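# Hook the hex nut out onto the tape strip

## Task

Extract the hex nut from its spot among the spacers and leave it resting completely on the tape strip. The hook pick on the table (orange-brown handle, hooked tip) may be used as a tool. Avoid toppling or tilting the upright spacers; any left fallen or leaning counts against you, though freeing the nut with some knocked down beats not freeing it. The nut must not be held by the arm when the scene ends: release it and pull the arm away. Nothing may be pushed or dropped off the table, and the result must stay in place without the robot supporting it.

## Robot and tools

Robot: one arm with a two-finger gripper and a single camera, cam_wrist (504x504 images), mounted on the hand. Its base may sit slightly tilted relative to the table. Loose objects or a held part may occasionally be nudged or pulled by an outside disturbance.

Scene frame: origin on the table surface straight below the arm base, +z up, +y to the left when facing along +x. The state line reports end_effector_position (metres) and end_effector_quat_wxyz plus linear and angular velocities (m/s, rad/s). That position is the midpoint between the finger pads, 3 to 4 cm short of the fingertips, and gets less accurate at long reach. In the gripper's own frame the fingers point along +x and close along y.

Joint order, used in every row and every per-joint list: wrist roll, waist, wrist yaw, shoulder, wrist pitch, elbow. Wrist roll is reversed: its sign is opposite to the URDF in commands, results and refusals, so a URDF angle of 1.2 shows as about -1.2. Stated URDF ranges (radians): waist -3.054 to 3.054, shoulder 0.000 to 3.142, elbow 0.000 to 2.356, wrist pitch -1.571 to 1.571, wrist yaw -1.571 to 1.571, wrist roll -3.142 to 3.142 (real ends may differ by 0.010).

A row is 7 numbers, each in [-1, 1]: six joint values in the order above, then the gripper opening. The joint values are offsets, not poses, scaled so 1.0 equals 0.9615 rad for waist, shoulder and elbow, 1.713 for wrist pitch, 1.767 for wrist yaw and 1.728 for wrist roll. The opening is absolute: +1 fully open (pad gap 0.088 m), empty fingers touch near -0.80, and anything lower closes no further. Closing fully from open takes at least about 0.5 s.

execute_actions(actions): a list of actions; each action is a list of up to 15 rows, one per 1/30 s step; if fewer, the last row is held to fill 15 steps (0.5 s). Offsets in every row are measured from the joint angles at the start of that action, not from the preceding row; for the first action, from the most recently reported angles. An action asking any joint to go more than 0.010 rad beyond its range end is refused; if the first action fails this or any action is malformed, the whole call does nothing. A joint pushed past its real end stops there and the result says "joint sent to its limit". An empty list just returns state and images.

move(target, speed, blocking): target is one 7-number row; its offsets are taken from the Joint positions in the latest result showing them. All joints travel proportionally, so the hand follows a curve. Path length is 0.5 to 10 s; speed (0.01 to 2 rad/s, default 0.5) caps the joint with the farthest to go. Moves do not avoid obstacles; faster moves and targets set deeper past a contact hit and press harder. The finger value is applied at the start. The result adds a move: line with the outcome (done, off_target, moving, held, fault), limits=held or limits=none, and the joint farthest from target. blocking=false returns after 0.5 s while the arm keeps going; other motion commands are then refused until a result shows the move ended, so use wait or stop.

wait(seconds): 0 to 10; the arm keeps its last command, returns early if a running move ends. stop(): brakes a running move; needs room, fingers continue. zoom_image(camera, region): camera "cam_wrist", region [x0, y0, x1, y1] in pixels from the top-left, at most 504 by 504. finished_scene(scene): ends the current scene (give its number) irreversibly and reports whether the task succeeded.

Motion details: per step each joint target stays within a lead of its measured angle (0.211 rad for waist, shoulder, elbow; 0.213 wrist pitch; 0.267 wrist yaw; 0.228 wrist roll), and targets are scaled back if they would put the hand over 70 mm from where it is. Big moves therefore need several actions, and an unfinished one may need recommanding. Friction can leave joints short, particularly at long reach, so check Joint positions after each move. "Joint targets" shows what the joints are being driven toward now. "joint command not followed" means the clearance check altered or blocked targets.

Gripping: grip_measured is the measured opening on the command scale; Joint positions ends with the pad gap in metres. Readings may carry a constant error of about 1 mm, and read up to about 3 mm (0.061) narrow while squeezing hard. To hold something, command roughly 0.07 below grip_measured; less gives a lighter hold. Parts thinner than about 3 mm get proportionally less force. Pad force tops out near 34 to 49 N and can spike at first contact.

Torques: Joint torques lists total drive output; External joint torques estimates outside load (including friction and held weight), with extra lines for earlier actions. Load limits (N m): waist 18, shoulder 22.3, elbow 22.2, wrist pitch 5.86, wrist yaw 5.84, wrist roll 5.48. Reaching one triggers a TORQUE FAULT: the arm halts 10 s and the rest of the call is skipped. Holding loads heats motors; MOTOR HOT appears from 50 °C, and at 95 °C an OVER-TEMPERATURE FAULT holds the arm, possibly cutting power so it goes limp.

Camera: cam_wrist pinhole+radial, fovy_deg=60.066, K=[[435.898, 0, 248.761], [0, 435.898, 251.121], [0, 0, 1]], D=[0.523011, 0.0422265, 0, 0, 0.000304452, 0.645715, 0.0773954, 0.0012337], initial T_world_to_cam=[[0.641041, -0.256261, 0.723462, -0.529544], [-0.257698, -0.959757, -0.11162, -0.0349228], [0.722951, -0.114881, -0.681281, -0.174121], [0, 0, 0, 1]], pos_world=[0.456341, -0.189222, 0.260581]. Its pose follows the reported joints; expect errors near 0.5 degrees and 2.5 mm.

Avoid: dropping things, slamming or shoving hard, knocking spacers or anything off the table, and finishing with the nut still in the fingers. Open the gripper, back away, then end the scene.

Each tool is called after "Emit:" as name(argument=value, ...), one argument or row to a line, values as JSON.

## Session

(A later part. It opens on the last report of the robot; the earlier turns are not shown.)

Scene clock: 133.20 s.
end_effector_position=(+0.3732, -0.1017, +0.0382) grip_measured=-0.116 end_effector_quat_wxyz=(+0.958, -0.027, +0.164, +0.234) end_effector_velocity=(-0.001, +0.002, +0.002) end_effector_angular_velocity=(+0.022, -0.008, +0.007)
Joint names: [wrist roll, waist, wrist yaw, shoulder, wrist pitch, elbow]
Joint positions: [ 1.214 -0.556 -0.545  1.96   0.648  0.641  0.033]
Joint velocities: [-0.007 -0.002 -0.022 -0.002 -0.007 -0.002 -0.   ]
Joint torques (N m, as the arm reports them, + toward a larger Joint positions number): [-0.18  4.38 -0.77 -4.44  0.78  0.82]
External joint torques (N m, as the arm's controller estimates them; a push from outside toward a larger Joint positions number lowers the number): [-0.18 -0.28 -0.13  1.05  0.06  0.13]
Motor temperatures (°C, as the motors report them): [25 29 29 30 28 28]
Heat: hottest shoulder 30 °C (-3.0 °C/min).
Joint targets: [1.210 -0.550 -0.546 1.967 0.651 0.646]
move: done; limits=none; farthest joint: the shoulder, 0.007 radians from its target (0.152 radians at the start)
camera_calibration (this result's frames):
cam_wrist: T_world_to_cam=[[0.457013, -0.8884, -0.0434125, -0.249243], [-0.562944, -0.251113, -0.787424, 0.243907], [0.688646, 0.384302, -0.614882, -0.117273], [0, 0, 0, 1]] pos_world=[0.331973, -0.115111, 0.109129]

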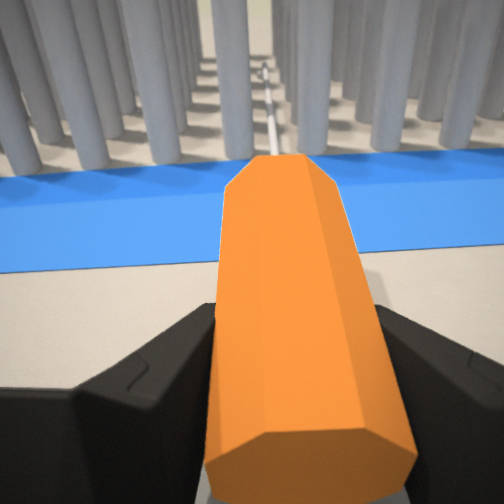

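Emit:
move(
  target=[-0.046,0.127,0.051,0.153,0.031,0.134,-0.2],
  speed=0.15,
)

Emit:
zoom_image(
  camera="cam_wrist",
  region=[220,50,320,150],
)

Scene clock: 138.60 s.
end_effector_position=(+0.4167, -0.0775, +0.0378) grip_measured=-0.116 end_effector_quat_wxyz=(+0.957, -0.029, +0.164, +0.237) end_effector_velocity=(+0.002, -0.004, +0.002) end_effector_angular_velocity=(-0.005, -0.012, -0.001)
Joint names: [wrist roll, waist, wrist yaw, shoulder, wrist pitch, elbow]
Joint positions: [ 1.139 -0.439 -0.454  2.099  0.698  0.763  0.033]
Joint velocities: [ 0.007 -0.002 -0.007 -0.007 -0.007  0.007 -0.   ]
Joint torques (N m, as the arm reports them, + toward a larger Joint positions number): [-0.15  5.35 -0.79 -4.71  0.93  1.22]
External joint torques (N m, as the arm's controller estimates them; a push from outside toward a larger Joint positions number lowers the number): [-0.14 -0.21 -0.16  1.29  0.08  0.03]
Motor temperatures (°C, as the motors report them): [25 29 29 30 28 27]
Heat: hottest shoulder 30 °C (-4.1 °C/min).
Joint targets: [1.135 -0.433 -0.455 2.107 0.701 0.769]
move: done; limits=none; farthest joint: the shoulder, 0.008 radians from its target (0.147 radians at the start)
camera_calibration (this result's frames):
cam_wrist: T_world_to_cam=[[0.462201, -0.885781, -0.0419856, -0.249664], [-0.561127, -0.255478, -0.787317, 0.273089], [0.686664, 0.387458, -0.615117, -0.155693], [0, 0, 0, 1]] pos_world=[0.375541, -0.0910545, 0.108756]

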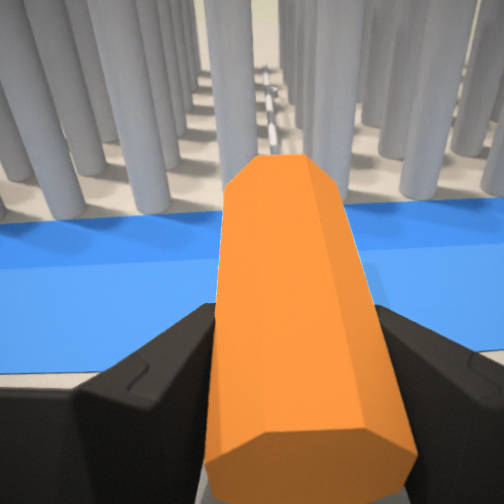

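Region (220, 50, 320, 150) of cam_wrist's 504x504 image, scaled by 5.040, with more detail than that image has.

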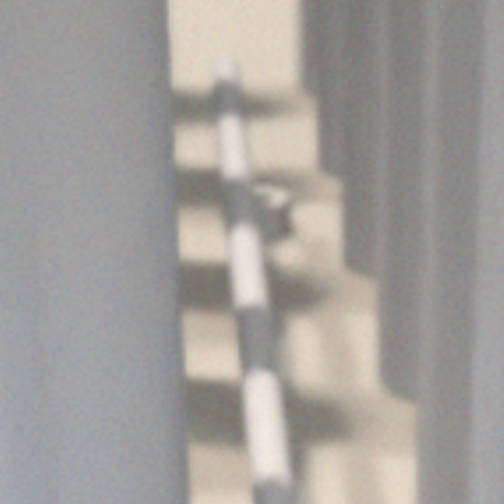

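Emit:
move(
  target=[-0.024,0.066,0.026,0.092,0.014,0.098,-0.2],
  speed=0.12,
)

Emit:
zoom_image(
  camera="cam_wrist",
  region=[220,50,320,150],
)

Scene clock: 145.23 s.
end_effector_position=(+0.4440, -0.0654, +0.0383) grip_measured=-0.116 end_effector_quat_wxyz=(+0.959, -0.031, +0.161, +0.233) end_effector_velocity=(-0.001, -0.002, -0.001) end_effector_angular_velocity=(-0.001, -0.002, +0.002)
Joint names: [wrist roll, waist, wrist yaw, shoulder, wrist pitch, elbow]
Joint positions: [ 1.102 -0.381 -0.407  2.179  0.719  0.85   0.033]
Joint velocities: [ 0.007 -0.007 -0.007 -0.002 -0.007  0.002 -0.   ]
Joint torques (N m, as the arm reports them, + toward a larger Joint positions number): [-0.22  5.68 -0.77 -4.96  1.    1.92]
External joint torques (N m, as the arm's controller estimates them; a push from outside toward a larger Joint positions number lowers the number): [-0.22 -0.33 -0.17  1.17  0.12  0.6 ]
Motor temperatures (°C, as the motors report them): [25 30 29 30 29 27]
Heat: hottest waist 30 °C (-3.0 °C/min).
Joint targets: [1.098 -0.376 -0.408 2.187 0.722 0.857]
move: done; limits=none; farthest joint: the shoulder, 0.008 radians from its target (0.088 radians at the start)
camera_calibration (this result's frames):
cam_wrist: T_world_to_cam=[[0.456022, -0.889314, -0.0341275, -0.249338], [-0.556962, -0.25527, -0.790336, 0.290169], [0.694145, 0.379419, -0.611723, -0.182784], [0, 0, 0, 1]] pos_world=[0.402195, -0.0783163, 0.109009]

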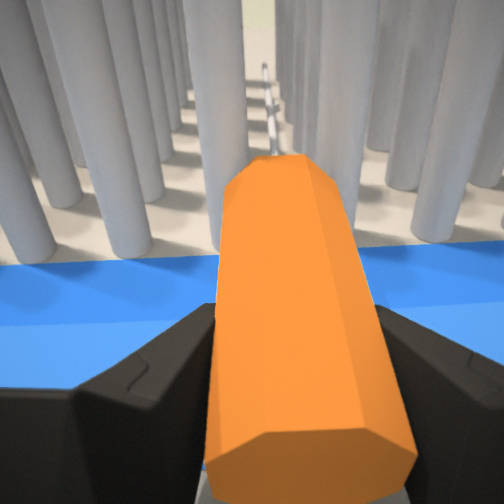

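Region (220, 50, 320, 150) of cam_wrist's 504x504 image, scaled by 5.040, with more detail than that image has.

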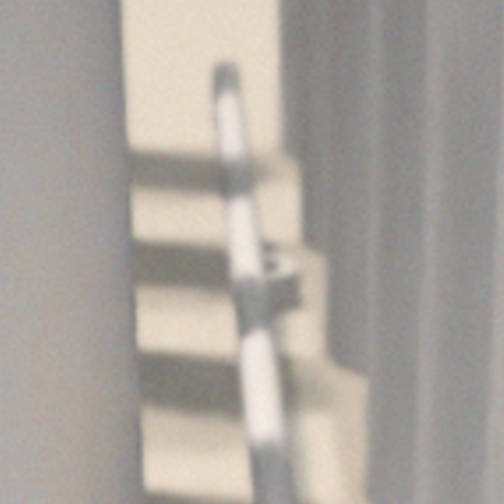

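Emit:
move(
  target=[0,0,0.015,0,-0.004,0,-0.2],
  speed=0.04,
)

Emit:
zoom_image(
  camera="cam_wrist",
  region=[230,50,310,130],
)

Scene clock: 152.13 s.
end_effector_position=(+0.4432, -0.0663, +0.0353) grip_measured=-0.116 end_effector_quat_wxyz=(+0.958, -0.032, +0.170, +0.230) end_effector_velocity=(-0.002, +0.001, -0.000) end_effector_angular_velocity=(+0.001, -0.002, +0.009)
Joint names: [wrist roll, waist, wrist yaw, shoulder, wrist pitch, elbow]
Joint positions: [ 1.102 -0.382 -0.389  2.18   0.714  0.85   0.033]
Joint velocities: [ 0.007 -0.002 -0.007 -0.002 -0.007 -0.002 -0.   ]
Joint torques (N m, as the arm reports them, + toward a larger Joint positions number): [ 0.    5.41 -0.35 -5.62  0.69  0.87]
External joint torques (N m, as the arm's controller estimates them; a push from outside toward a larger Joint positions number lowers the number): [ 0.01 -0.65  0.26  0.56 -0.2  -0.5 ]
Motor temperatures (°C, as the motors report them): [25 32 29 31 29 27]
Heat: hottest waist 32 °C (+0.0 °C/min).
Joint targets: [1.102 -0.382 -0.380 2.179 0.712 0.850]
move: done; limits=none; farthest joint: the wrist yaw, 0.008 radians from its target (0.026 radians at the start)
camera_calibration (this result's frames):
cam_wrist: T_world_to_cam=[[0.451149, -0.891754, -0.0352073, -0.24785], [-0.571598, -0.258431, -0.778774, 0.293014], [0.685376, 0.371467, -0.626316, -0.179899], [0, 0, 0, 1]] pos_world=[0.402602, -0.0784711, 0.106792]

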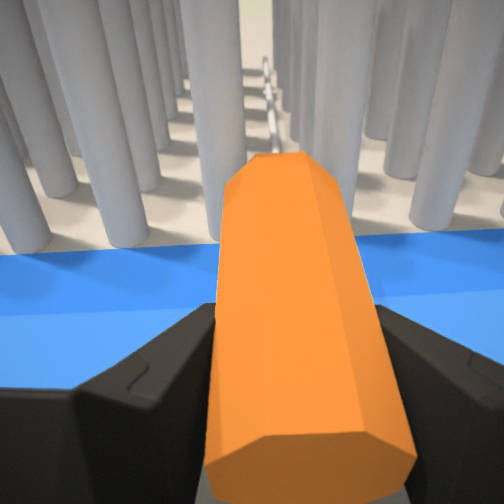

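Region (230, 50, 310, 130) of cam_wrist's 504x504 image, scaled by 6.300, with more detail than that image has.

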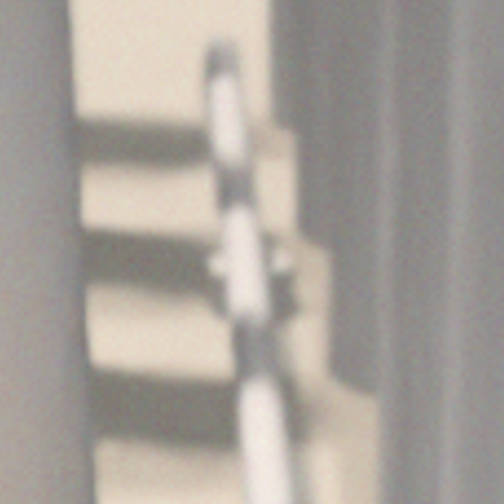

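Emit:
move(
  target=[-0.01,0.028,0.004,0.038,0.006,0.042,-0.25],
  speed=0.05,
)

Emit:
move(
  target=[0,0,0.014,0,-0.008,0,-0.25],
  speed=0.04,
)

Emit:
zoom_image(
  camera="cam_wrist",
  region=[230,50,310,130],
)

Scene clock: 158.00 s.
end_effector_position=(+0.4534, -0.0609, +0.0372) grip_measured=-0.116 end_effector_quat_wxyz=(+0.959, -0.032, +0.165, +0.230) end_effector_velocity=(-0.000, +0.002, +0.001) end_effector_angular_velocity=(+0.008, -0.013, +0.015)
Joint names: [wrist roll, waist, wrist yaw, shoulder, wrist pitch, elbow]
Joint positions: [ 1.089 -0.361 -0.381  2.208  0.72   0.883  0.033]
Joint velocities: [ 0.007 -0.002 -0.022  0.002 -0.007  0.002  0.   ]
Joint torques (N m, as the arm reports them, + toward a larger Joint positions number): [-0.16  5.89 -0.75 -5.04  1.04  1.84]
External joint torques (N m, as the arm's controller estimates them; a push from outside toward a larger Joint positions number lowers the number): [-0.15 -0.31 -0.15  1.24  0.13  0.36]
Motor temperatures (°C, as the motors report them): [25 32 29 31 29 27]
Heat: hottest waist 32 °C (+0.0 °C/min).
Joint targets: [1.085 -0.355 -0.382 2.216 0.724 0.891]
move: done; limits=none; farthest joint: the shoulder, 0.008 radians from its target (0.037 radians at the start)
camera_calibration (this result's frames):
cam_wrist: T_world_to_cam=[[0.451644, -0.891603, -0.0325918, -0.247899], [-0.563217, -0.256587, -0.785462, 0.298235], [0.691957, 0.373106, -0.618052, -0.190859], [0, 0, 0, 1]] pos_world=[0.412, -0.0732937, 0.108212]

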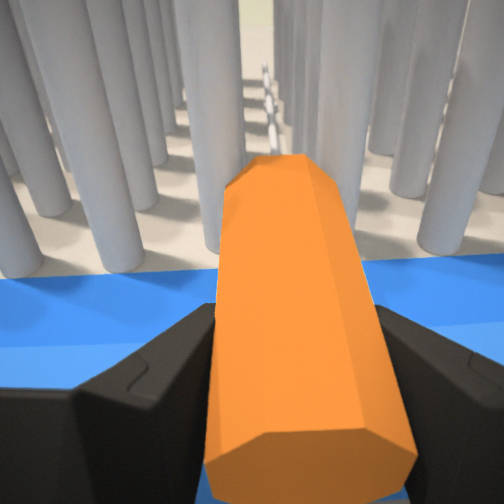

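Scene clock: 158.87 s.
end_effector_position=(+0.4522, -0.0605, +0.0347) grip_measured=-0.116 end_effector_quat_wxyz=(+0.957, -0.033, +0.173, +0.230) end_effector_velocity=(-0.002, +0.002, -0.001) end_effector_angular_velocity=(+0.016, +0.011, +0.010)
Joint names: [wrist roll, waist, wrist yaw, shoulder, wrist pitch, elbow]
Joint positions: [ 1.089 -0.361 -0.367  2.208  0.711  0.883  0.033]
Joint velocities: [-0.007 -0.002 -0.007 -0.002 -0.022  0.002 -0.   ]
Joint torques (N m, as the arm reports them, + toward a larger Joint positions number): [ 0.    5.34 -0.25 -5.66  0.53  0.86]
External joint torques (N m, as the arm's controller estimates them; a push from outside toward a larger Joint positions number lowers the number): [ 0.01 -0.91  0.36  0.64 -0.38 -0.61]
Motor temperatures (°C, as the motors report them): [25 32 29 31 29 27]
Heat: hottest waist 32 °C (+0.0 °C/min).
Joint targets: [1.089 -0.361 -0.356 2.208 0.706 0.883]
move: off_target; limits=none; farthest joint: the wrist yaw, 0.011 radians from its target (0.025 radians at the start)
camera_calibration (this result's frames):
cam_wrist: T_world_to_cam=[[0.451621, -0.891475, -0.0362016, -0.246936], [-0.575732, -0.260189, -0.775135, 0.300806], [0.681594, 0.37091, -0.630758, -0.186759], [0, 0, 0, 1]] pos_world=[0.411999, -0.0726002, 0.106426]

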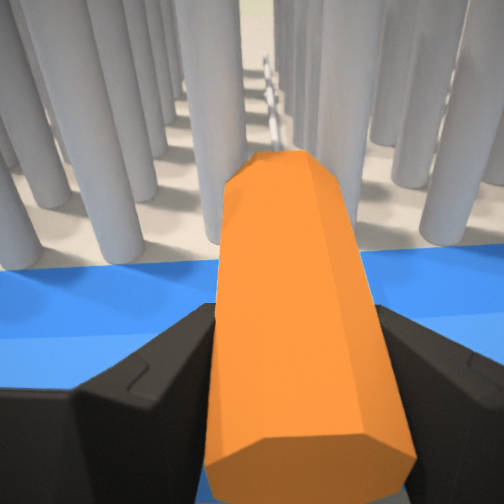

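Region (230, 50, 310, 130) of cam_wrist's 504x504 image, scaled by 6.300, with more detail than that image has.

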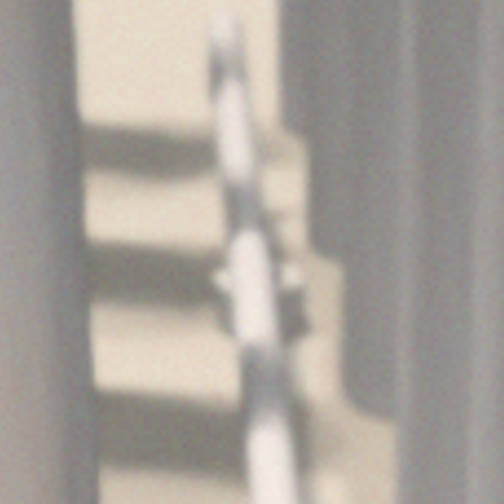

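Emit:
move(
  target=[0.03,-0.087,-0.046,-0.122,-0.006,-0.13,-0.25],
  speed=0.08,
)

Emit:
zoom_image(
  camera="cam_wrist",
  region=[230,50,310,130],
)

Scene clock: 166.10 s.
end_effector_position=(+0.4164, -0.0794, +0.0349) grip_measured=-0.116 end_effector_quat_wxyz=(+0.957, -0.029, +0.170, +0.232) end_effector_velocity=(-0.002, -0.001, -0.001) end_effector_angular_velocity=(-0.003, -0.005, -0.001)
Joint names: [wrist roll, waist, wrist yaw, shoulder, wrist pitch, elbow]
Joint positions: [ 1.137 -0.443 -0.442  2.102  0.702  0.764  0.033]
Joint velocities: [ 0.007 -0.007 -0.007 -0.002  0.007 -0.007 -0.   ]
Joint torques (N m, as the arm reports them, + toward a larger Joint positions number): [ 0.19  4.5  -0.94 -6.35  0.63  0.08]
External joint torques (N m, as the arm's controller estimates them; a push from outside toward a larger Joint positions number lowers the number): [ 0.2  -1.02 -0.32 -0.44 -0.21 -1.04]
Motor temperatures (°C, as the motors report them): [25 33 29 32 29 27]
Heat: hottest waist 33 °C (+2.0 °C/min).
Joint targets: [1.141 -0.444 -0.448 2.091 0.701 0.758]
move: off_target; limits=none; farthest joint: the shoulder, 0.011 radians from its target (0.118 radians at the start)
camera_calibration (this result's frames):
cam_wrist: T_world_to_cam=[[0.453471, -0.890255, -0.042549, -0.248115], [-0.572139, -0.254163, -0.779781, 0.274592], [0.683389, 0.377952, -0.624605, -0.155615], [0, 0, 0, 1]] pos_world=[0.375964, -0.0922797, 0.106367]

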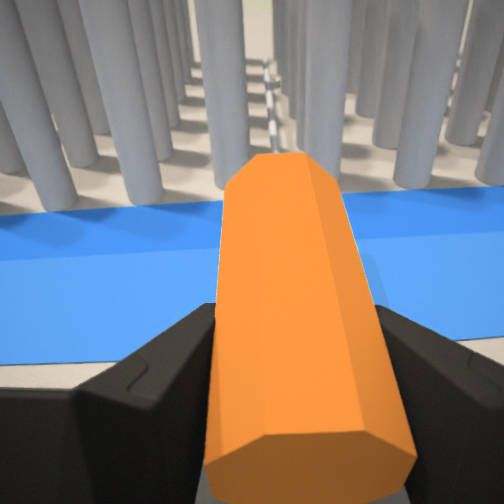

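Region (230, 50, 310, 130) of cam_wrist's 504x504 image, scaled by 6.300, with more detail than that image has.

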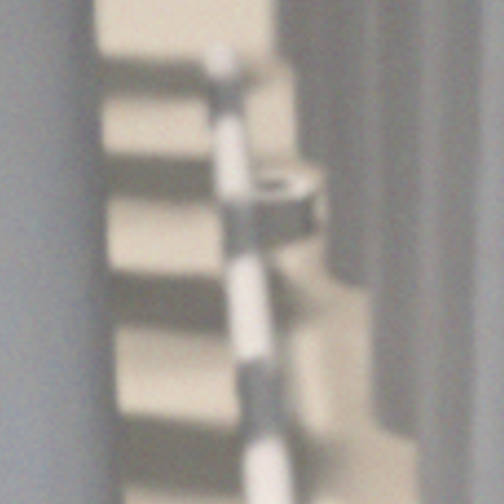

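Emit:
move(
  target=[0,0,-0.013,0,0.008,0,-0.25],
  speed=0.05,
)

Emit:
move(
  target=[0,0,0.004,0,0.01,0,-0.25],
  speed=0.05,
)

Emit:
zoom_image(
  camera="cam_wrist",
  region=[230,50,310,130],
)

Scene clock: 174.63 s.
end_effector_position=(+0.4175, -0.0802, +0.0371) grip_measured=-0.116 end_effector_quat_wxyz=(+0.959, -0.029, +0.162, +0.231) end_effector_velocity=(-0.002, -0.000, -0.002) end_effector_angular_velocity=(+0.005, +0.015, -0.002)
Joint names: [wrist roll, waist, wrist yaw, shoulder, wrist pitch, elbow]
Joint positions: [ 1.137 -0.444 -0.456  2.102  0.713  0.763  0.033]
Joint velocities: [-0.007 -0.002  0.007 -0.002 -0.007 -0.002 -0.   ]
Joint torques (N m, as the arm reports them, + toward a larger Joint positions number): [-0.02  4.94 -1.12 -5.37  0.93  0.7 ]
External joint torques (N m, as the arm's controller estimates them; a push from outside toward a larger Joint positions number lowers the number): [-0.01 -0.61 -0.5   0.51  0.1  -0.37]
Motor temperatures (°C, as the motors report them): [25 33 29 32 29 27]
Heat: hottest waist 33 °C (+2.0 °C/min).
Joint targets: [1.137 -0.443 -0.465 2.102 0.716 0.764]
move: done; limits=none; farthest joint: the wrist yaw, 0.009 radians from its target (0.022 radians at the start)
camera_calibration (this result's frames):
cam_wrist: T_world_to_cam=[[0.4524, -0.891002, -0.0380695, -0.24896], [-0.560214, -0.250712, -0.789496, 0.272366], [0.693898, 0.378495, -0.612574, -0.159442], [0, 0, 0, 1]] pos_world=[0.375849, -0.0931904, 0.107884]

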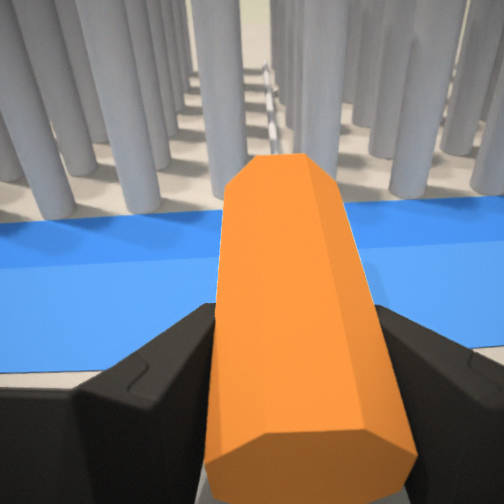

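Scene clock: 175.40 s.
end_effector_position=(+0.4187, -0.0830, +0.0369) grip_measured=-0.116 end_effector_quat_wxyz=(+0.960, -0.033, +0.162, +0.224) end_effector_velocity=(+0.002, -0.004, +0.003) end_effector_angular_velocity=(-0.010, -0.018, -0.007)
Joint names: [wrist roll, waist, wrist yaw, shoulder, wrist pitch, elbow]
Joint positions: [ 1.137 -0.445 -0.448  2.102  0.726  0.763  0.033]
Joint velocities: [ 0.007 -0.002 -0.007 -0.007  0.007  0.002 -0.   ]
Joint torques (N m, as the arm reports them, + toward a larger Joint positions number): [-0.02  4.93 -0.76 -5.44  0.91  0.67]
External joint torques (N m, as the arm's controller estimates them; a push from outside toward a larger Joint positions number lowers the number): [-0.01 -0.62 -0.14  0.54  0.04 -0.49]
Motor temperatures (°C, as the motors report them): [25 33 29 32 29 27]
Heat: hottest waist 33 °C (+2.0 °C/min).
Joint targets: [1.137 -0.444 -0.449 2.102 0.729 0.763]
move: done; limits=none; farthest joint: the wrist pitch, 0.004 radians from its target (0.018 radians at the start)
camera_calibration (this result's frames):
cam_wrist: T_world_to_cam=[[0.441794, -0.896673, -0.0282026, -0.248457], [-0.561514, -0.251869, -0.788203, 0.272613], [0.699658, 0.364059, -0.614768, -0.162864], [0, 0, 0, 1]] pos_world=[0.376792, -0.09483, 0.107743]

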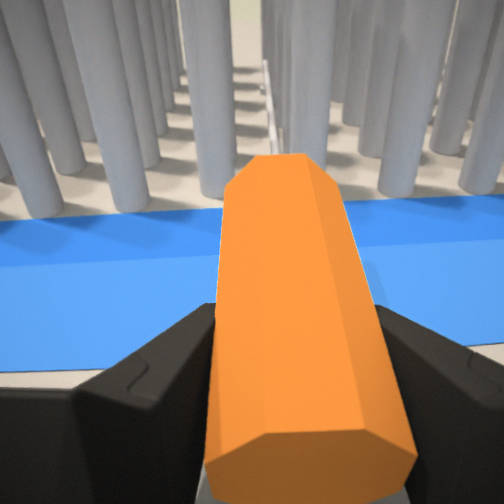

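Region (230, 50, 310, 130) of cam_wrist's 504x504 image, scaled by 6.300, with more detail than that image has.

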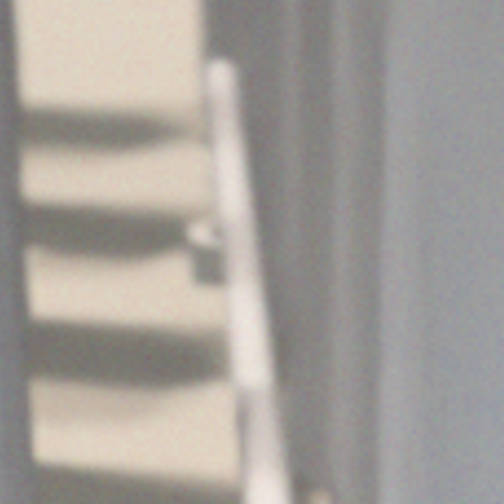

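Emit:
move(
  target=[0,0,0.003,0,-0.004,0,-0.25],
  speed=0.02,
)

Emit:
zoom_image(
  camera="cam_wrist",
  region=[230,50,310,130],
)

Scene clock: 178.97 s.
end_effector_position=(+0.4179, -0.0828, +0.0355) grip_measured=-0.116 end_effector_quat_wxyz=(+0.960, -0.033, +0.166, +0.225) end_effector_velocity=(-0.004, +0.005, -0.002) end_effector_angular_velocity=(+0.010, +0.010, +0.021)
Joint names: [wrist roll, waist, wrist yaw, shoulder, wrist pitch, elbow]
Joint positions: [ 1.137 -0.446 -0.443  2.102  0.72   0.763  0.033]
Joint velocities: [ 0.007 -0.002 -0.007  0.002 -0.022 -0.002 -0.   ]
Joint torques (N m, as the arm reports them, + toward a larger Joint positions number): [-0.02  4.94 -0.69 -5.48  0.72  0.62]
External joint torques (N m, as the arm's controller estimates them; a push from outside toward a larger Joint positions number lowers the number): [-0.01 -0.6  -0.08  0.32 -0.1  -0.41]
Motor temperatures (°C, as the motors report them): [25 34 29 32 29 27]
Heat: hottest waist 34 °C (+4.0 °C/min).
Joint targets: [1.137 -0.445 -0.443 2.102 0.719 0.763]
move: done; limits=none; farthest joint: the waist, 0.001 radians from its target (0.000 radians at the start)
camera_calibration (this result's frames):
cam_wrist: T_world_to_cam=[[0.442328, -0.896299, -0.0315148, -0.248022], [-0.567968, -0.252754, -0.78328, 0.273556], [0.694088, 0.364366, -0.620869, -0.160694], [0, 0, 0, 1]] pos_world=[0.376614, -0.0946076, 0.106685]

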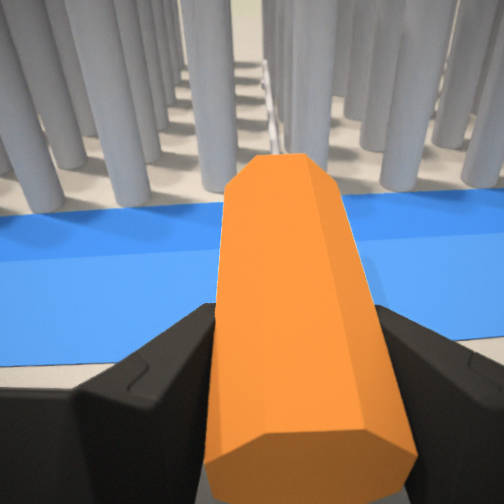

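Region (230, 50, 310, 130) of cam_wrist's 504x504 image, scaled by 6.300, with more detail than that image has.

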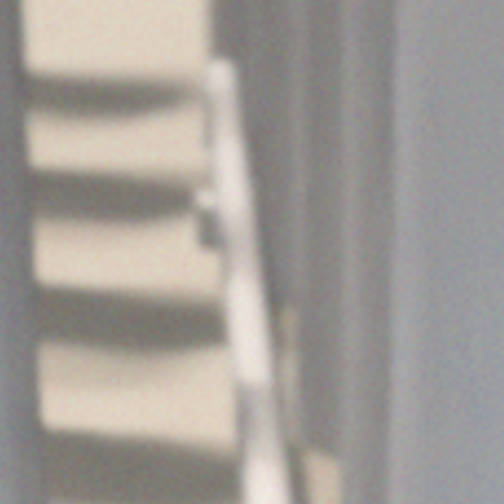

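Descended freely—maybe in the hole. Test by moving left.

Emit:
move(
  target=[0,0,-0.006,0,-0.009,0,-0.25],
  speed=0.03,
)

Emit:
zoom_image(
  camera="cam_wrist",
  region=[230,50,310,130],
)

Scene clock: 182.20 s.
end_effector_position=(+0.4164, -0.0806, +0.0348) grip_measured=-0.116 end_effector_quat_wxyz=(+0.958, -0.029, +0.168, +0.230) end_effector_velocity=(-0.001, +0.002, +0.002) end_effector_angular_velocity=(+0.001, -0.006, +0.012)
Joint names: [wrist roll, waist, wrist yaw, shoulder, wrist pitch, elbow]
Joint positions: [ 1.137 -0.446 -0.446  2.102  0.706  0.763  0.033]
Joint velocities: [ 0.007  0.002 -0.007 -0.002 -0.007 -0.002 -0.   ]
Joint torques (N m, as the arm reports them, + toward a larger Joint positions number): [-0.03  4.81 -1.03 -5.46  0.61  0.5 ]
External joint torques (N m, as the arm's controller estimates them; a push from outside toward a larger Joint positions number lowers the number): [-0.03 -0.78 -0.41  0.44 -0.22 -0.58]
Motor temperatures (°C, as the motors report them): [25 34 29 32 29 27]
Heat: hottest waist 34 °C (+4.1 °C/min).
Joint targets: [1.137 -0.446 -0.453 2.102 0.705 0.763]
move: done; limits=none; farthest joint: the wrist yaw, 0.007 radians from its target (0.011 radians at the start)
camera_calibration (this result's frames):
cam_wrist: T_world_to_cam=[[0.45081, -0.891657, -0.041442, -0.248173], [-0.570499, -0.252107, -0.781648, 0.273752], [0.686514, 0.376017, -0.622342, -0.156786], [0, 0, 0, 1]] pos_world=[0.37569, -0.0933162, 0.106118]

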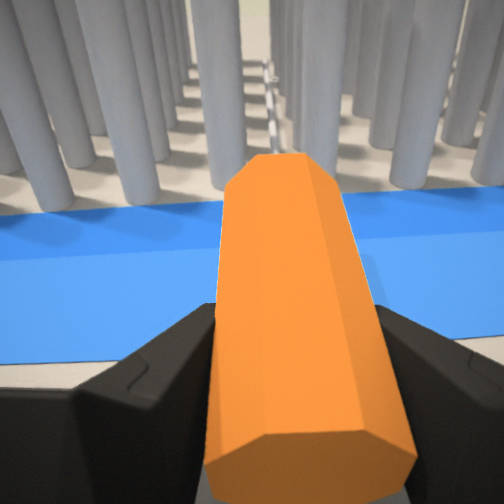

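Region (230, 50, 310, 130) of cam_wrist's 504x504 image, scaled by 6.300, with more detail than that image has.

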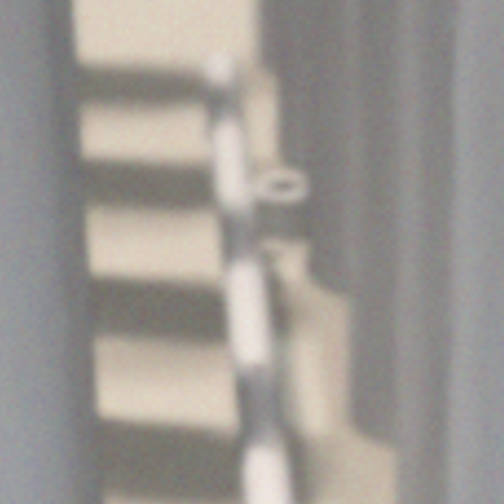

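Emit:
move(
  target=[0,0,-0.010,0,0.014,0,-0.25],
  speed=0.05,
)

Emit:
move(
  target=[-0.008,0.026,0.007,0.033,0.002,0.034,-0.25],
  speed=0.05,
)

Emit:
zoom_image(
  camera="cam_wrist",
  region=[230,50,310,130],
)

Scene clock: 188.93 s.
end_effector_position=(+0.4187, -0.0833, +0.0373) grip_measured=-0.116 end_effector_quat_wxyz=(+0.961, -0.032, +0.160, +0.225) end_effector_velocity=(-0.003, +0.003, +0.002) end_effector_angular_velocity=(-0.002, -0.016, +0.022)
Joint names: [wrist roll, waist, wrist yaw, shoulder, wrist pitch, elbow]
Joint positions: [ 1.137 -0.447 -0.455  2.102  0.727  0.763  0.033]
Joint velocities: [ 0.022 -0.002 -0.022 -0.002 -0.007 -0.007 -0.   ]
Joint torques (N m, as the arm reports them, + toward a larger Joint positions number): [ 0.    4.88 -1.08 -5.35  0.96  0.61]
External joint torques (N m, as the arm's controller estimates them; a push from outside toward a larger Joint positions number lowers the number): [ 0.01 -0.68 -0.46  0.52  0.13 -0.43]
Motor temperatures (°C, as the motors report them): [25 34 29 32 29 27]
Heat: hottest waist 34 °C (+4.0 °C/min).
Joint targets: [1.137 -0.446 -0.464 2.102 0.731 0.763]
move: done; limits=none; farthest joint: the wrist yaw, 0.009 radians from its target (0.017 radians at the start)
camera_calibration (this result's frames):
cam_wrist: T_world_to_cam=[[0.442327, -0.896389, -0.0288879, -0.248823], [-0.558022, -0.249856, -0.791318, 0.271629], [0.70211, 0.366141, -0.610722, -0.163515], [0, 0, 0, 1]] pos_world=[0.376441, -0.095304, 0.107895]

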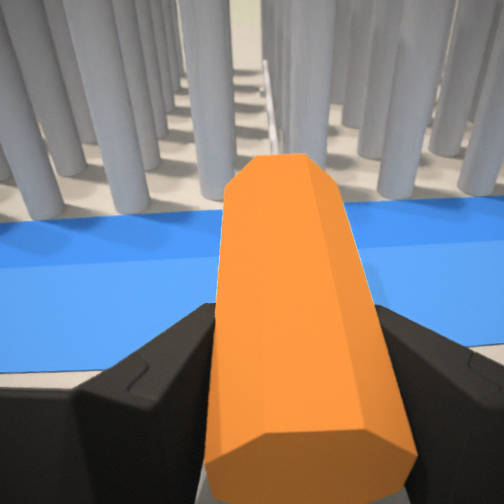

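Scene clock: 189.90 s.
end_effector_position=(+0.4265, -0.0784, +0.0375) grip_measured=-0.116 end_effector_quat_wxyz=(+0.960, -0.033, +0.159, +0.227) end_effector_velocity=(-0.004, +0.004, -0.004) end_effector_angular_velocity=(-0.011, +0.015, +0.020)
Joint names: [wrist roll, waist, wrist yaw, shoulder, wrist pitch, elbow]
Joint positions: [ 1.127 -0.427 -0.442  2.126  0.727  0.789  0.033]
Joint velocities: [ 0.022 -0.002  0.007  0.002 -0.022 -0.002 -0.   ]
Joint torques (N m, as the arm reports them, + toward a larger Joint positions number): [-0.18  5.43 -0.77 -4.72  0.97  1.34]
External joint torques (N m, as the arm's controller estimates them; a push from outside toward a larger Joint positions number lowers the number): [-0.17 -0.27 -0.16  1.21  0.13  0.25]
Motor temperatures (°C, as the motors report them): [25 34 29 32 29 27]
Heat: hottest waist 34 °C (+4.0 °C/min).
Joint targets: [1.123 -0.422 -0.443 2.133 0.730 0.796]
move: done; limits=none; farthest joint: the shoulder, 0.008 radians from its target (0.032 radians at the start)
camera_calibration (this result's frames):
cam_wrist: T_world_to_cam=[[0.446053, -0.89454, -0.0288817, -0.249318], [-0.556227, -0.251787, -0.791969, 0.276547], [0.701176, 0.369325, -0.609878, -0.170071], [0, 0, 0, 1]] pos_world=[0.384282, -0.0905823, 0.108093]

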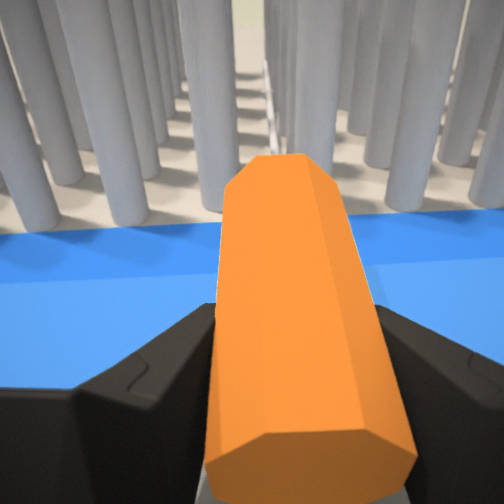

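Region (230, 50, 310, 130) of cam_wrist's 504x504 image, scaled by 6.300, with more detail than that image has.

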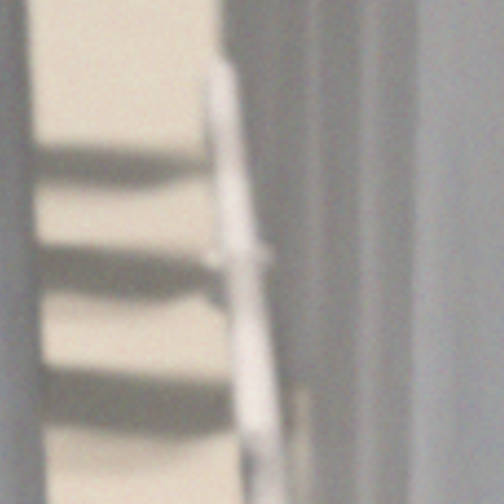

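Emit:
move(
  target=[0,0,0.008,0,-0.004,0,-0.25],
  speed=0.02,
)

Emit:
zoom_image(
  camera="cam_wrist",
  region=[230,50,310,130],
)

Emit:
move(
  target=[0,0,-0.006,0,-0.009,0,-0.25],
  speed=0.03,
)

Emit:
zoom_image(
  camera="cam_wrist",
  region=[230,50,310,130],
)

Scene clock: 194.77 s.
end_effector_position=(+0.4258, -0.0788, +0.0352) grip_measured=-0.116 end_effector_quat_wxyz=(+0.959, -0.033, +0.166, +0.226) end_effector_velocity=(-0.000, -0.000, +0.004) end_effector_angular_velocity=(-0.005, -0.015, +0.002)
Joint names: [wrist roll, waist, wrist yaw, shoulder, wrist pitch, elbow]
Joint positions: [ 1.127 -0.428 -0.429  2.126  0.721  0.79   0.033]
Joint velocities: [ 0.007  0.002 -0.007 -0.007  0.007 -0.007 -0.   ]
Joint torques (N m, as the arm reports them, + toward a larger Joint positions number): [ 0.    4.99 -0.65 -5.46  0.68  0.7 ]
External joint torques (N m, as the arm's controller estimates them; a push from outside toward a larger Joint positions number lowers the number): [ 0.01 -0.76 -0.03  0.56 -0.18 -0.46]
Motor temperatures (°C, as the motors report them): [25 34 29 32 29 27]
Heat: hottest waist 34 °C (+4.1 °C/min).
Joint targets: [1.127 -0.427 -0.427 2.125 0.720 0.789]
move: done; limits=none; farthest joint: the waist, 0.001 radians from its target (0.000 radians at the start)
camera_calibration (this result's frames):
cam_wrist: T_world_to_cam=[[0.44363, -0.895679, -0.0308544, -0.248448], [-0.567576, -0.254144, -0.783115, 0.278501], [0.693578, 0.364926, -0.621111, -0.167513], [0, 0, 0, 1]] pos_world=[0.384473, -0.0906205, 0.106388]

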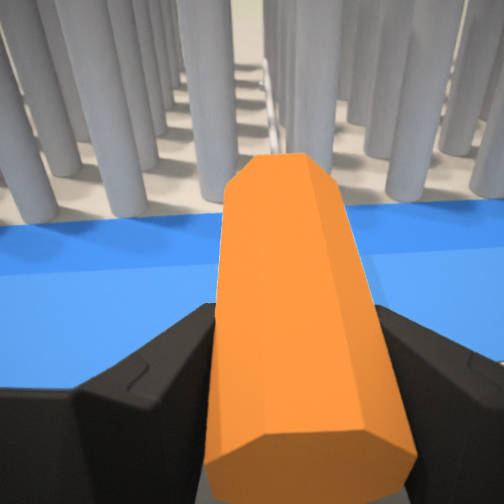

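Region (230, 50, 310, 130) of cam_wrist's 504x504 image, scaled by 6.300, with more detail than that image has.

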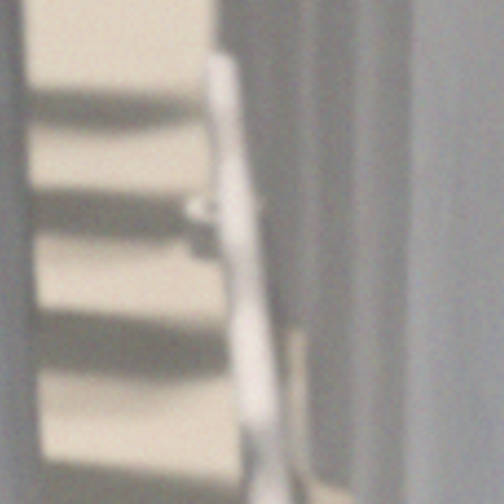

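Scene clock: 195.53 s.
end_effector_position=(+0.4244, -0.0765, +0.0347) grip_measured=-0.116 end_effector_quat_wxyz=(+0.958, -0.029, +0.168, +0.231) end_effector_velocity=(-0.004, +0.005, +0.001) end_effector_angular_velocity=(+0.019, +0.002, +0.030)
Joint names: [wrist roll, waist, wrist yaw, shoulder, wrist pitch, elbow]
Joint positions: [ 1.127 -0.428 -0.433  2.126  0.708  0.79   0.033]
Joint velocities: [ 0.007 -0.002 -0.022 -0.007 -0.037 -0.002  0.   ]
Joint torques (N m, as the arm reports them, + toward a larger Joint positions number): [ 0.02  4.95 -0.96 -5.52  0.65  0.67]
External joint torques (N m, as the arm's controller estimates them; a push from outside toward a larger Joint positions number lowers the number): [ 0.03 -0.76 -0.34  0.45 -0.18 -0.46]
Motor temperatures (°C, as the motors report them): [25 34 29 32 29 27]
Heat: hottest waist 34 °C (+4.0 °C/min).
Joint targets: [1.127 -0.428 -0.439 2.126 0.706 0.790]
move: done; limits=none; farthest joint: the wrist yaw, 0.007 radians from its target (0.011 radians at the start)
camera_calibration (this result's frames):
cam_wrist: T_world_to_cam=[[0.452529, -0.890835, -0.0403744, -0.248797], [-0.569206, -0.253702, -0.782074, 0.278582], [0.686455, 0.376893, -0.621877, -0.163757], [0, 0, 0, 1]] pos_world=[0.383571, -0.089241, 0.10599]

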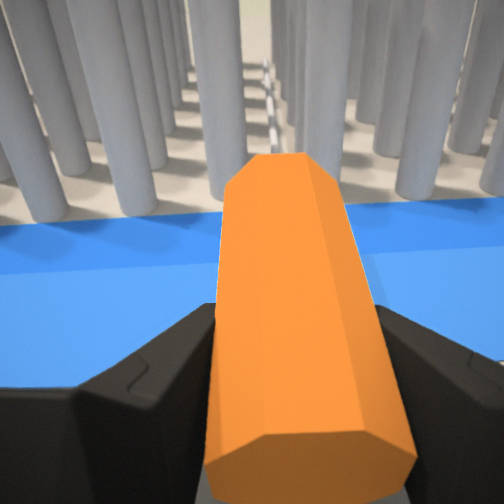

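Region (230, 50, 310, 130) of cam_wrist's 504x504 image, scaled by 6.300, with more detail than that image has.

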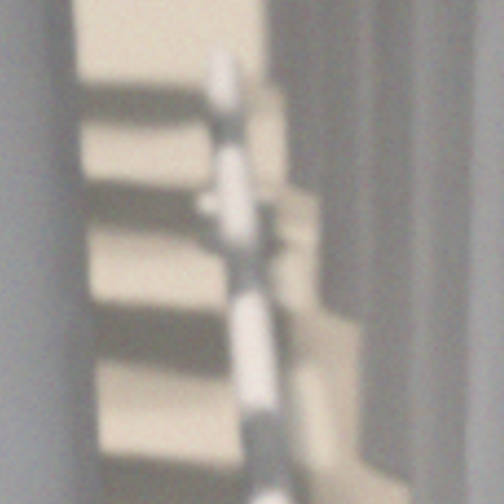

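Emit:
move(
  target=[0.053,-0.14,-0.061,-0.181,-0.035,-0.161,-0.25],
  speed=0.1,
)

Emit:
move(
  target=[0.066,-0.148,-0.064,-0.161,-0.072,-0.095,-0.25],
  speed=0.1,
)

Emit:
zoom_image(
  camera="cam_wrist",
  region=[230,50,310,130],
)

Scene clock: 203.87 s.
end_effector_position=(+0.3717, -0.1034, +0.0345) grip_measured=-0.116 end_effector_quat_wxyz=(+0.957, -0.028, +0.172, +0.230) end_effector_velocity=(-0.003, +0.003, +0.000) end_effector_angular_velocity=(+0.004, +0.000, +0.010)
Joint names: [wrist roll, waist, wrist yaw, shoulder, wrist pitch, elbow]
Joint positions: [ 1.214 -0.562 -0.534  1.962  0.65   0.64   0.033]
Joint velocities: [ 0.007 -0.002 -0.007 -0.002 -0.007 -0.007 -0.   ]
Joint torques (N m, as the arm reports them, + toward a larger Joint positions number): [ 0.2   3.93 -1.02 -5.98  0.54 -0.17]
External joint torques (N m, as the arm's controller estimates them; a push from outside toward a larger Joint positions number lowers the number): [ 0.21 -0.76 -0.38 -0.52 -0.17 -0.85]
Motor temperatures (°C, as the motors report them): [25 34 29 32 29 27]
Heat: hottest waist 34 °C (+4.0 °C/min).
Joint targets: [1.219 -0.563 -0.540 1.951 0.648 0.635]
move: done; limits=none; farthest joint: the shoulder, 0.010 radians from its target (0.174 radians at the start)
camera_calibration (this result's frames):
cam_wrist: T_world_to_cam=[[0.450128, -0.891814, -0.0452935, -0.248], [-0.575866, -0.251145, -0.778013, 0.244257], [0.682468, 0.376289, -0.626613, -0.11599], [0, 0, 0, 1]] pos_world=[0.33145, -0.11618, 0.106122]

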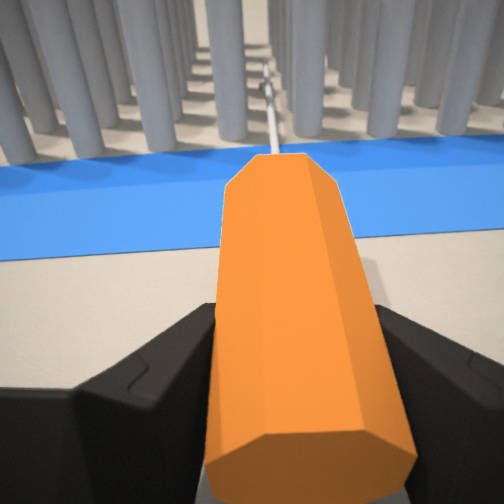

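Scene clock: 205.83 s.
end_effector_position=(+0.3268, -0.1258, +0.0344) grip_measured=-0.116 end_effector_quat_wxyz=(+0.957, -0.027, +0.174, +0.231) end_effector_velocity=(+0.000, -0.003, +0.002) end_effector_angular_velocity=(-0.023, -0.020, +0.001)
Joint names: [wrist roll, waist, wrist yaw, shoulder, wrist pitch, elbow]
Joint positions: [ 1.324 -0.704 -0.639  1.818  0.528  0.553  0.033]
Joint velocities: [ 0.022 -0.002 -0.007 -0.007  0.007 -0.002 -0.   ]
Joint torques (N m, as the arm reports them, + toward a larger Joint positions number): [ 0.15  3.31 -1.08 -5.64  0.39 -0.43]
External joint torques (N m, as the arm's controller estimates them; a push from outside toward a larger Joint positions number lowers the number): [ 0.15 -0.52 -0.41 -0.37 -0.18 -0.9 ]
Motor temperatures (°C, as the motors report them): [25 34 29 32 29 27]
Heat: hottest waist 34 °C (+3.0 °C/min).
Joint targets: [1.328 -0.704 -0.647 1.807 0.526 0.548]
move: off_target; limits=none; farthest joint: the shoulder, 0.011 radians from its target (0.155 radians at the start)
camera_calibration (this result's frames):
cam_wrist: T_world_to_cam=[[0.450905, -0.891266, -0.0482774, -0.247852], [-0.578967, -0.250886, -0.775792, 0.213651], [0.679325, 0.377759, -0.629139, -0.0757384], [0, 0, 0, 1]] pos_world=[0.286905, -0.138689, 0.106133]

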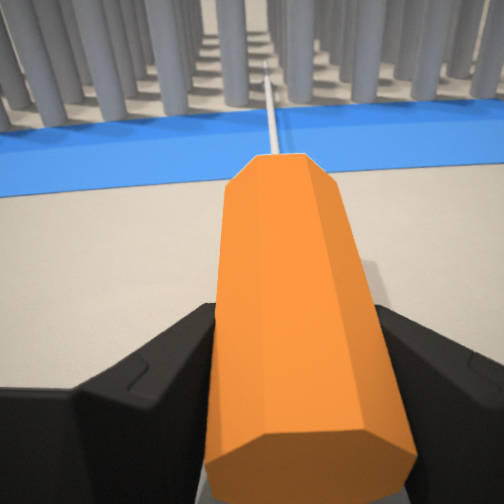

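Region (230, 50, 310, 130) of cam_wrist's 504x504 image, scaled by 6.300, with more detail than that image has.

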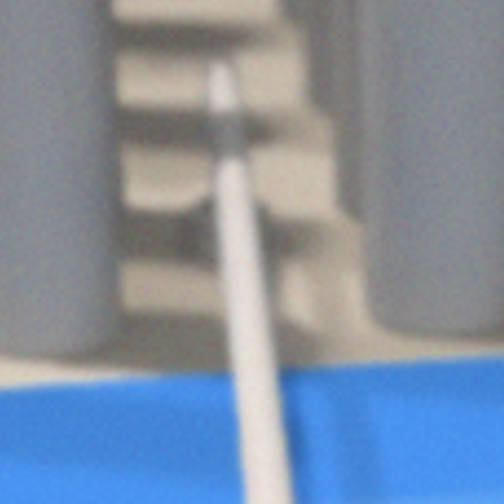

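Emit:
move(
  target=[0.096,-0.176,-0.069,-0.154,-0.118,-0.042,-0.25],
  speed=0.12,
)

Emit:
move(
  target=[0.065,-0.097,-0.036,-0.07,-0.083,0,-0.25],
  speed=0.12,
)

Emit:
move(
  target=[0,0,-0.025,0,0,0,-0.25],
  speed=0.06,
)

Scene clock: 211.13 s.
end_effector_position=(+0.2827, -0.1495, +0.0340) grip_measured=-0.116 end_effector_quat_wxyz=(+0.957, -0.031, +0.175, +0.230) end_effector_velocity=(-0.002, -0.001, +0.001) end_effector_angular_velocity=(+0.007, +0.001, +0.003)
Joint names: [wrist roll, waist, wrist yaw, shoulder, wrist pitch, elbow]
Joint positions: [ 1.485 -0.872 -0.753  1.679  0.328  0.517  0.033]
Joint velocities: [ 0.007 -0.007 -0.007 -0.007 -0.022  0.002  0.   ]
Joint torques (N m, as the arm reports them, + toward a larger Joint positions number): [ 0.15  2.55 -1.13 -5.59  0.19 -0.53]
External joint torques (N m, as the arm's controller estimates them; a push from outside toward a larger Joint positions number lowers the number): [ 0.16 -0.39 -0.46 -0.5  -0.15 -0.86]
Motor temperatures (°C, as the motors report them): [25 34 29 33 29 27]
Heat: hottest waist 34 °C (+2.0 °C/min).
Joint targets: [1.490 -0.873 -0.761 1.670 0.326 0.512]
move: done; limits=none; farthest joint: the shoulder, 0.009 radians from its target (0.147 radians at the start)
camera_calibration (this result's frames):
cam_wrist: T_world_to_cam=[[0.451364, -0.891429, -0.0403141, -0.249521], [-0.579339, -0.25838, -0.77305, 0.180765], [0.678703, 0.372282, -0.633063, -0.0375079], [0, 0, 0, 1]] pos_world=[0.242806, -0.161761, 0.105936]

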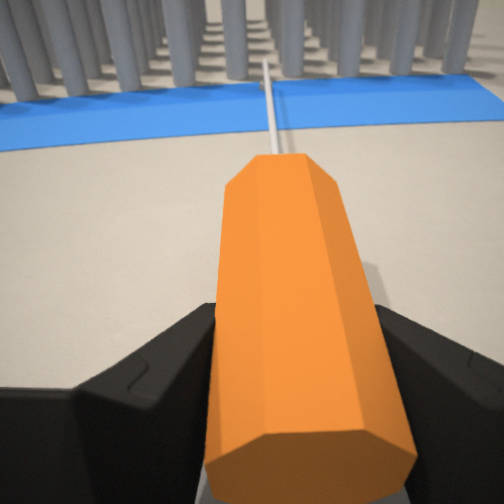

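Scene clock: 212.77 s.
end_effector_position=(+0.2593, -0.1583, +0.0337) grip_measured=-0.116 end_effector_quat_wxyz=(+0.956, -0.030, +0.177, +0.234) end_effector_velocity=(-0.001, +0.002, +0.001) end_effector_angular_velocity=(-0.001, -0.008, +0.012)
Joint names: [wrist roll, waist, wrist yaw, shoulder, wrist pitch, elbow]
Joint positions: [ 1.593 -0.964 -0.809  1.622  0.188  0.517  0.033]
Joint velocities: [ 0.022 -0.002 -0.007 -0.002 -0.022  0.002 -0.   ]
Joint torques (N m, as the arm reports them, + toward a larger Joint positions number): [ 0.15  2.26 -1.07 -5.57  0.01 -0.09]
External joint torques (N m, as the arm's controller estimates them; a push from outside toward a larger Joint positions number lowers the number): [ 0.16 -0.28 -0.4  -0.51 -0.17 -0.38]
Motor temperatures (°C, as the motors report them): [25 34 29 33 29 27]
Heat: hottest waist 34 °C (+2.0 °C/min).
Joint targets: [1.597 -0.965 -0.817 1.612 0.186 0.517]
move: done; limits=none; farthest joint: the shoulder, 0.010 radians from its target (0.068 radians at the start)
camera_calibration (this result's frames):
cam_wrist: T_world_to_cam=[[0.45792, -0.887923, -0.0436187, -0.247846], [-0.580482, -0.261485, -0.771146, 0.164427], [0.673312, 0.378443, -0.635163, -0.0161239], [0, 0, 0, 1]] pos_world=[0.219797, -0.170971, 0.105745]

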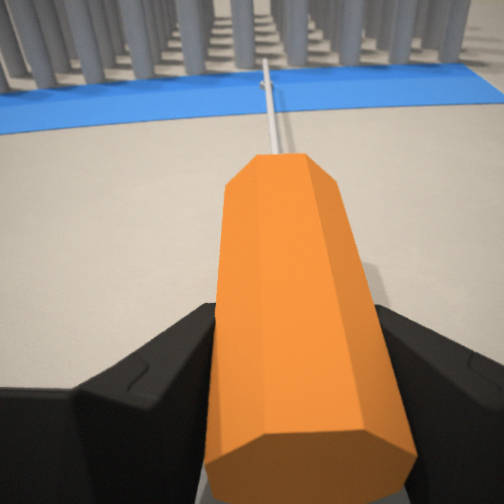

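Scene clock: 213.87 s.
end_effector_position=(+0.2610, -0.1577, +0.0386) grip_measured=-0.116 end_effector_quat_wxyz=(+0.959, -0.026, +0.160, +0.234) end_effector_velocity=(-0.001, +0.001, +0.001) end_effector_angular_velocity=(+0.003, -0.005, +0.003)
Joint names: [wrist roll, waist, wrist yaw, shoulder, wrist pitch, elbow]
Joint positions: [ 1.593 -0.964 -0.844  1.622  0.188  0.517  0.033]
Joint velocities: [ 0.007 -0.002 -0.007 -0.002 -0.007 -0.002 -0.   ]
Joint torques (N m, as the arm reports them, + toward a larger Joint positions number): [-0.03  2.19 -1.19 -4.68  0.15 -0.09]
External joint torques (N m, as the arm's controller estimates them; a push from outside toward a larger Joint positions number lowers the number): [-0.02 -0.38 -0.51  0.37 -0.03 -0.35]
Motor temperatures (°C, as the motors report them): [25 33 29 33 29 27]
Heat: hottest waist 33 °C (+1.0 °C/min).
Joint targets: [1.593 -0.964 -0.854 1.622 0.188 0.517]
move: done; limits=none; farthest joint: the wrist yaw, 0.009 radians from its target (0.044 radians at the start)
camera_calibration (this result's frames):
cam_wrist: T_world_to_cam=[[0.457879, -0.887956, -0.0433602, -0.247871], [-0.556685, -0.248347, -0.792733, 0.166033], [0.693144, 0.387114, -0.608025, -0.0192033], [0, 0, 0, 1]] pos_world=[0.219233, -0.171431, 0.109196]

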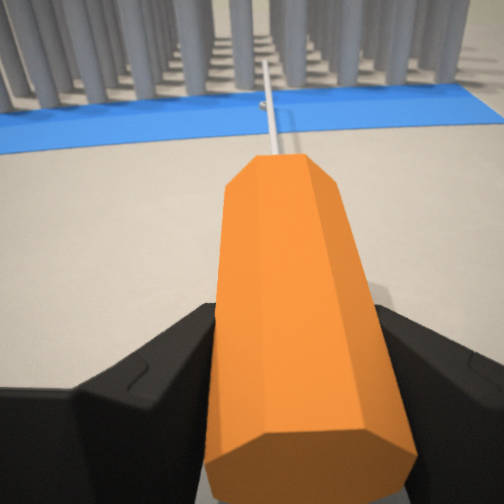

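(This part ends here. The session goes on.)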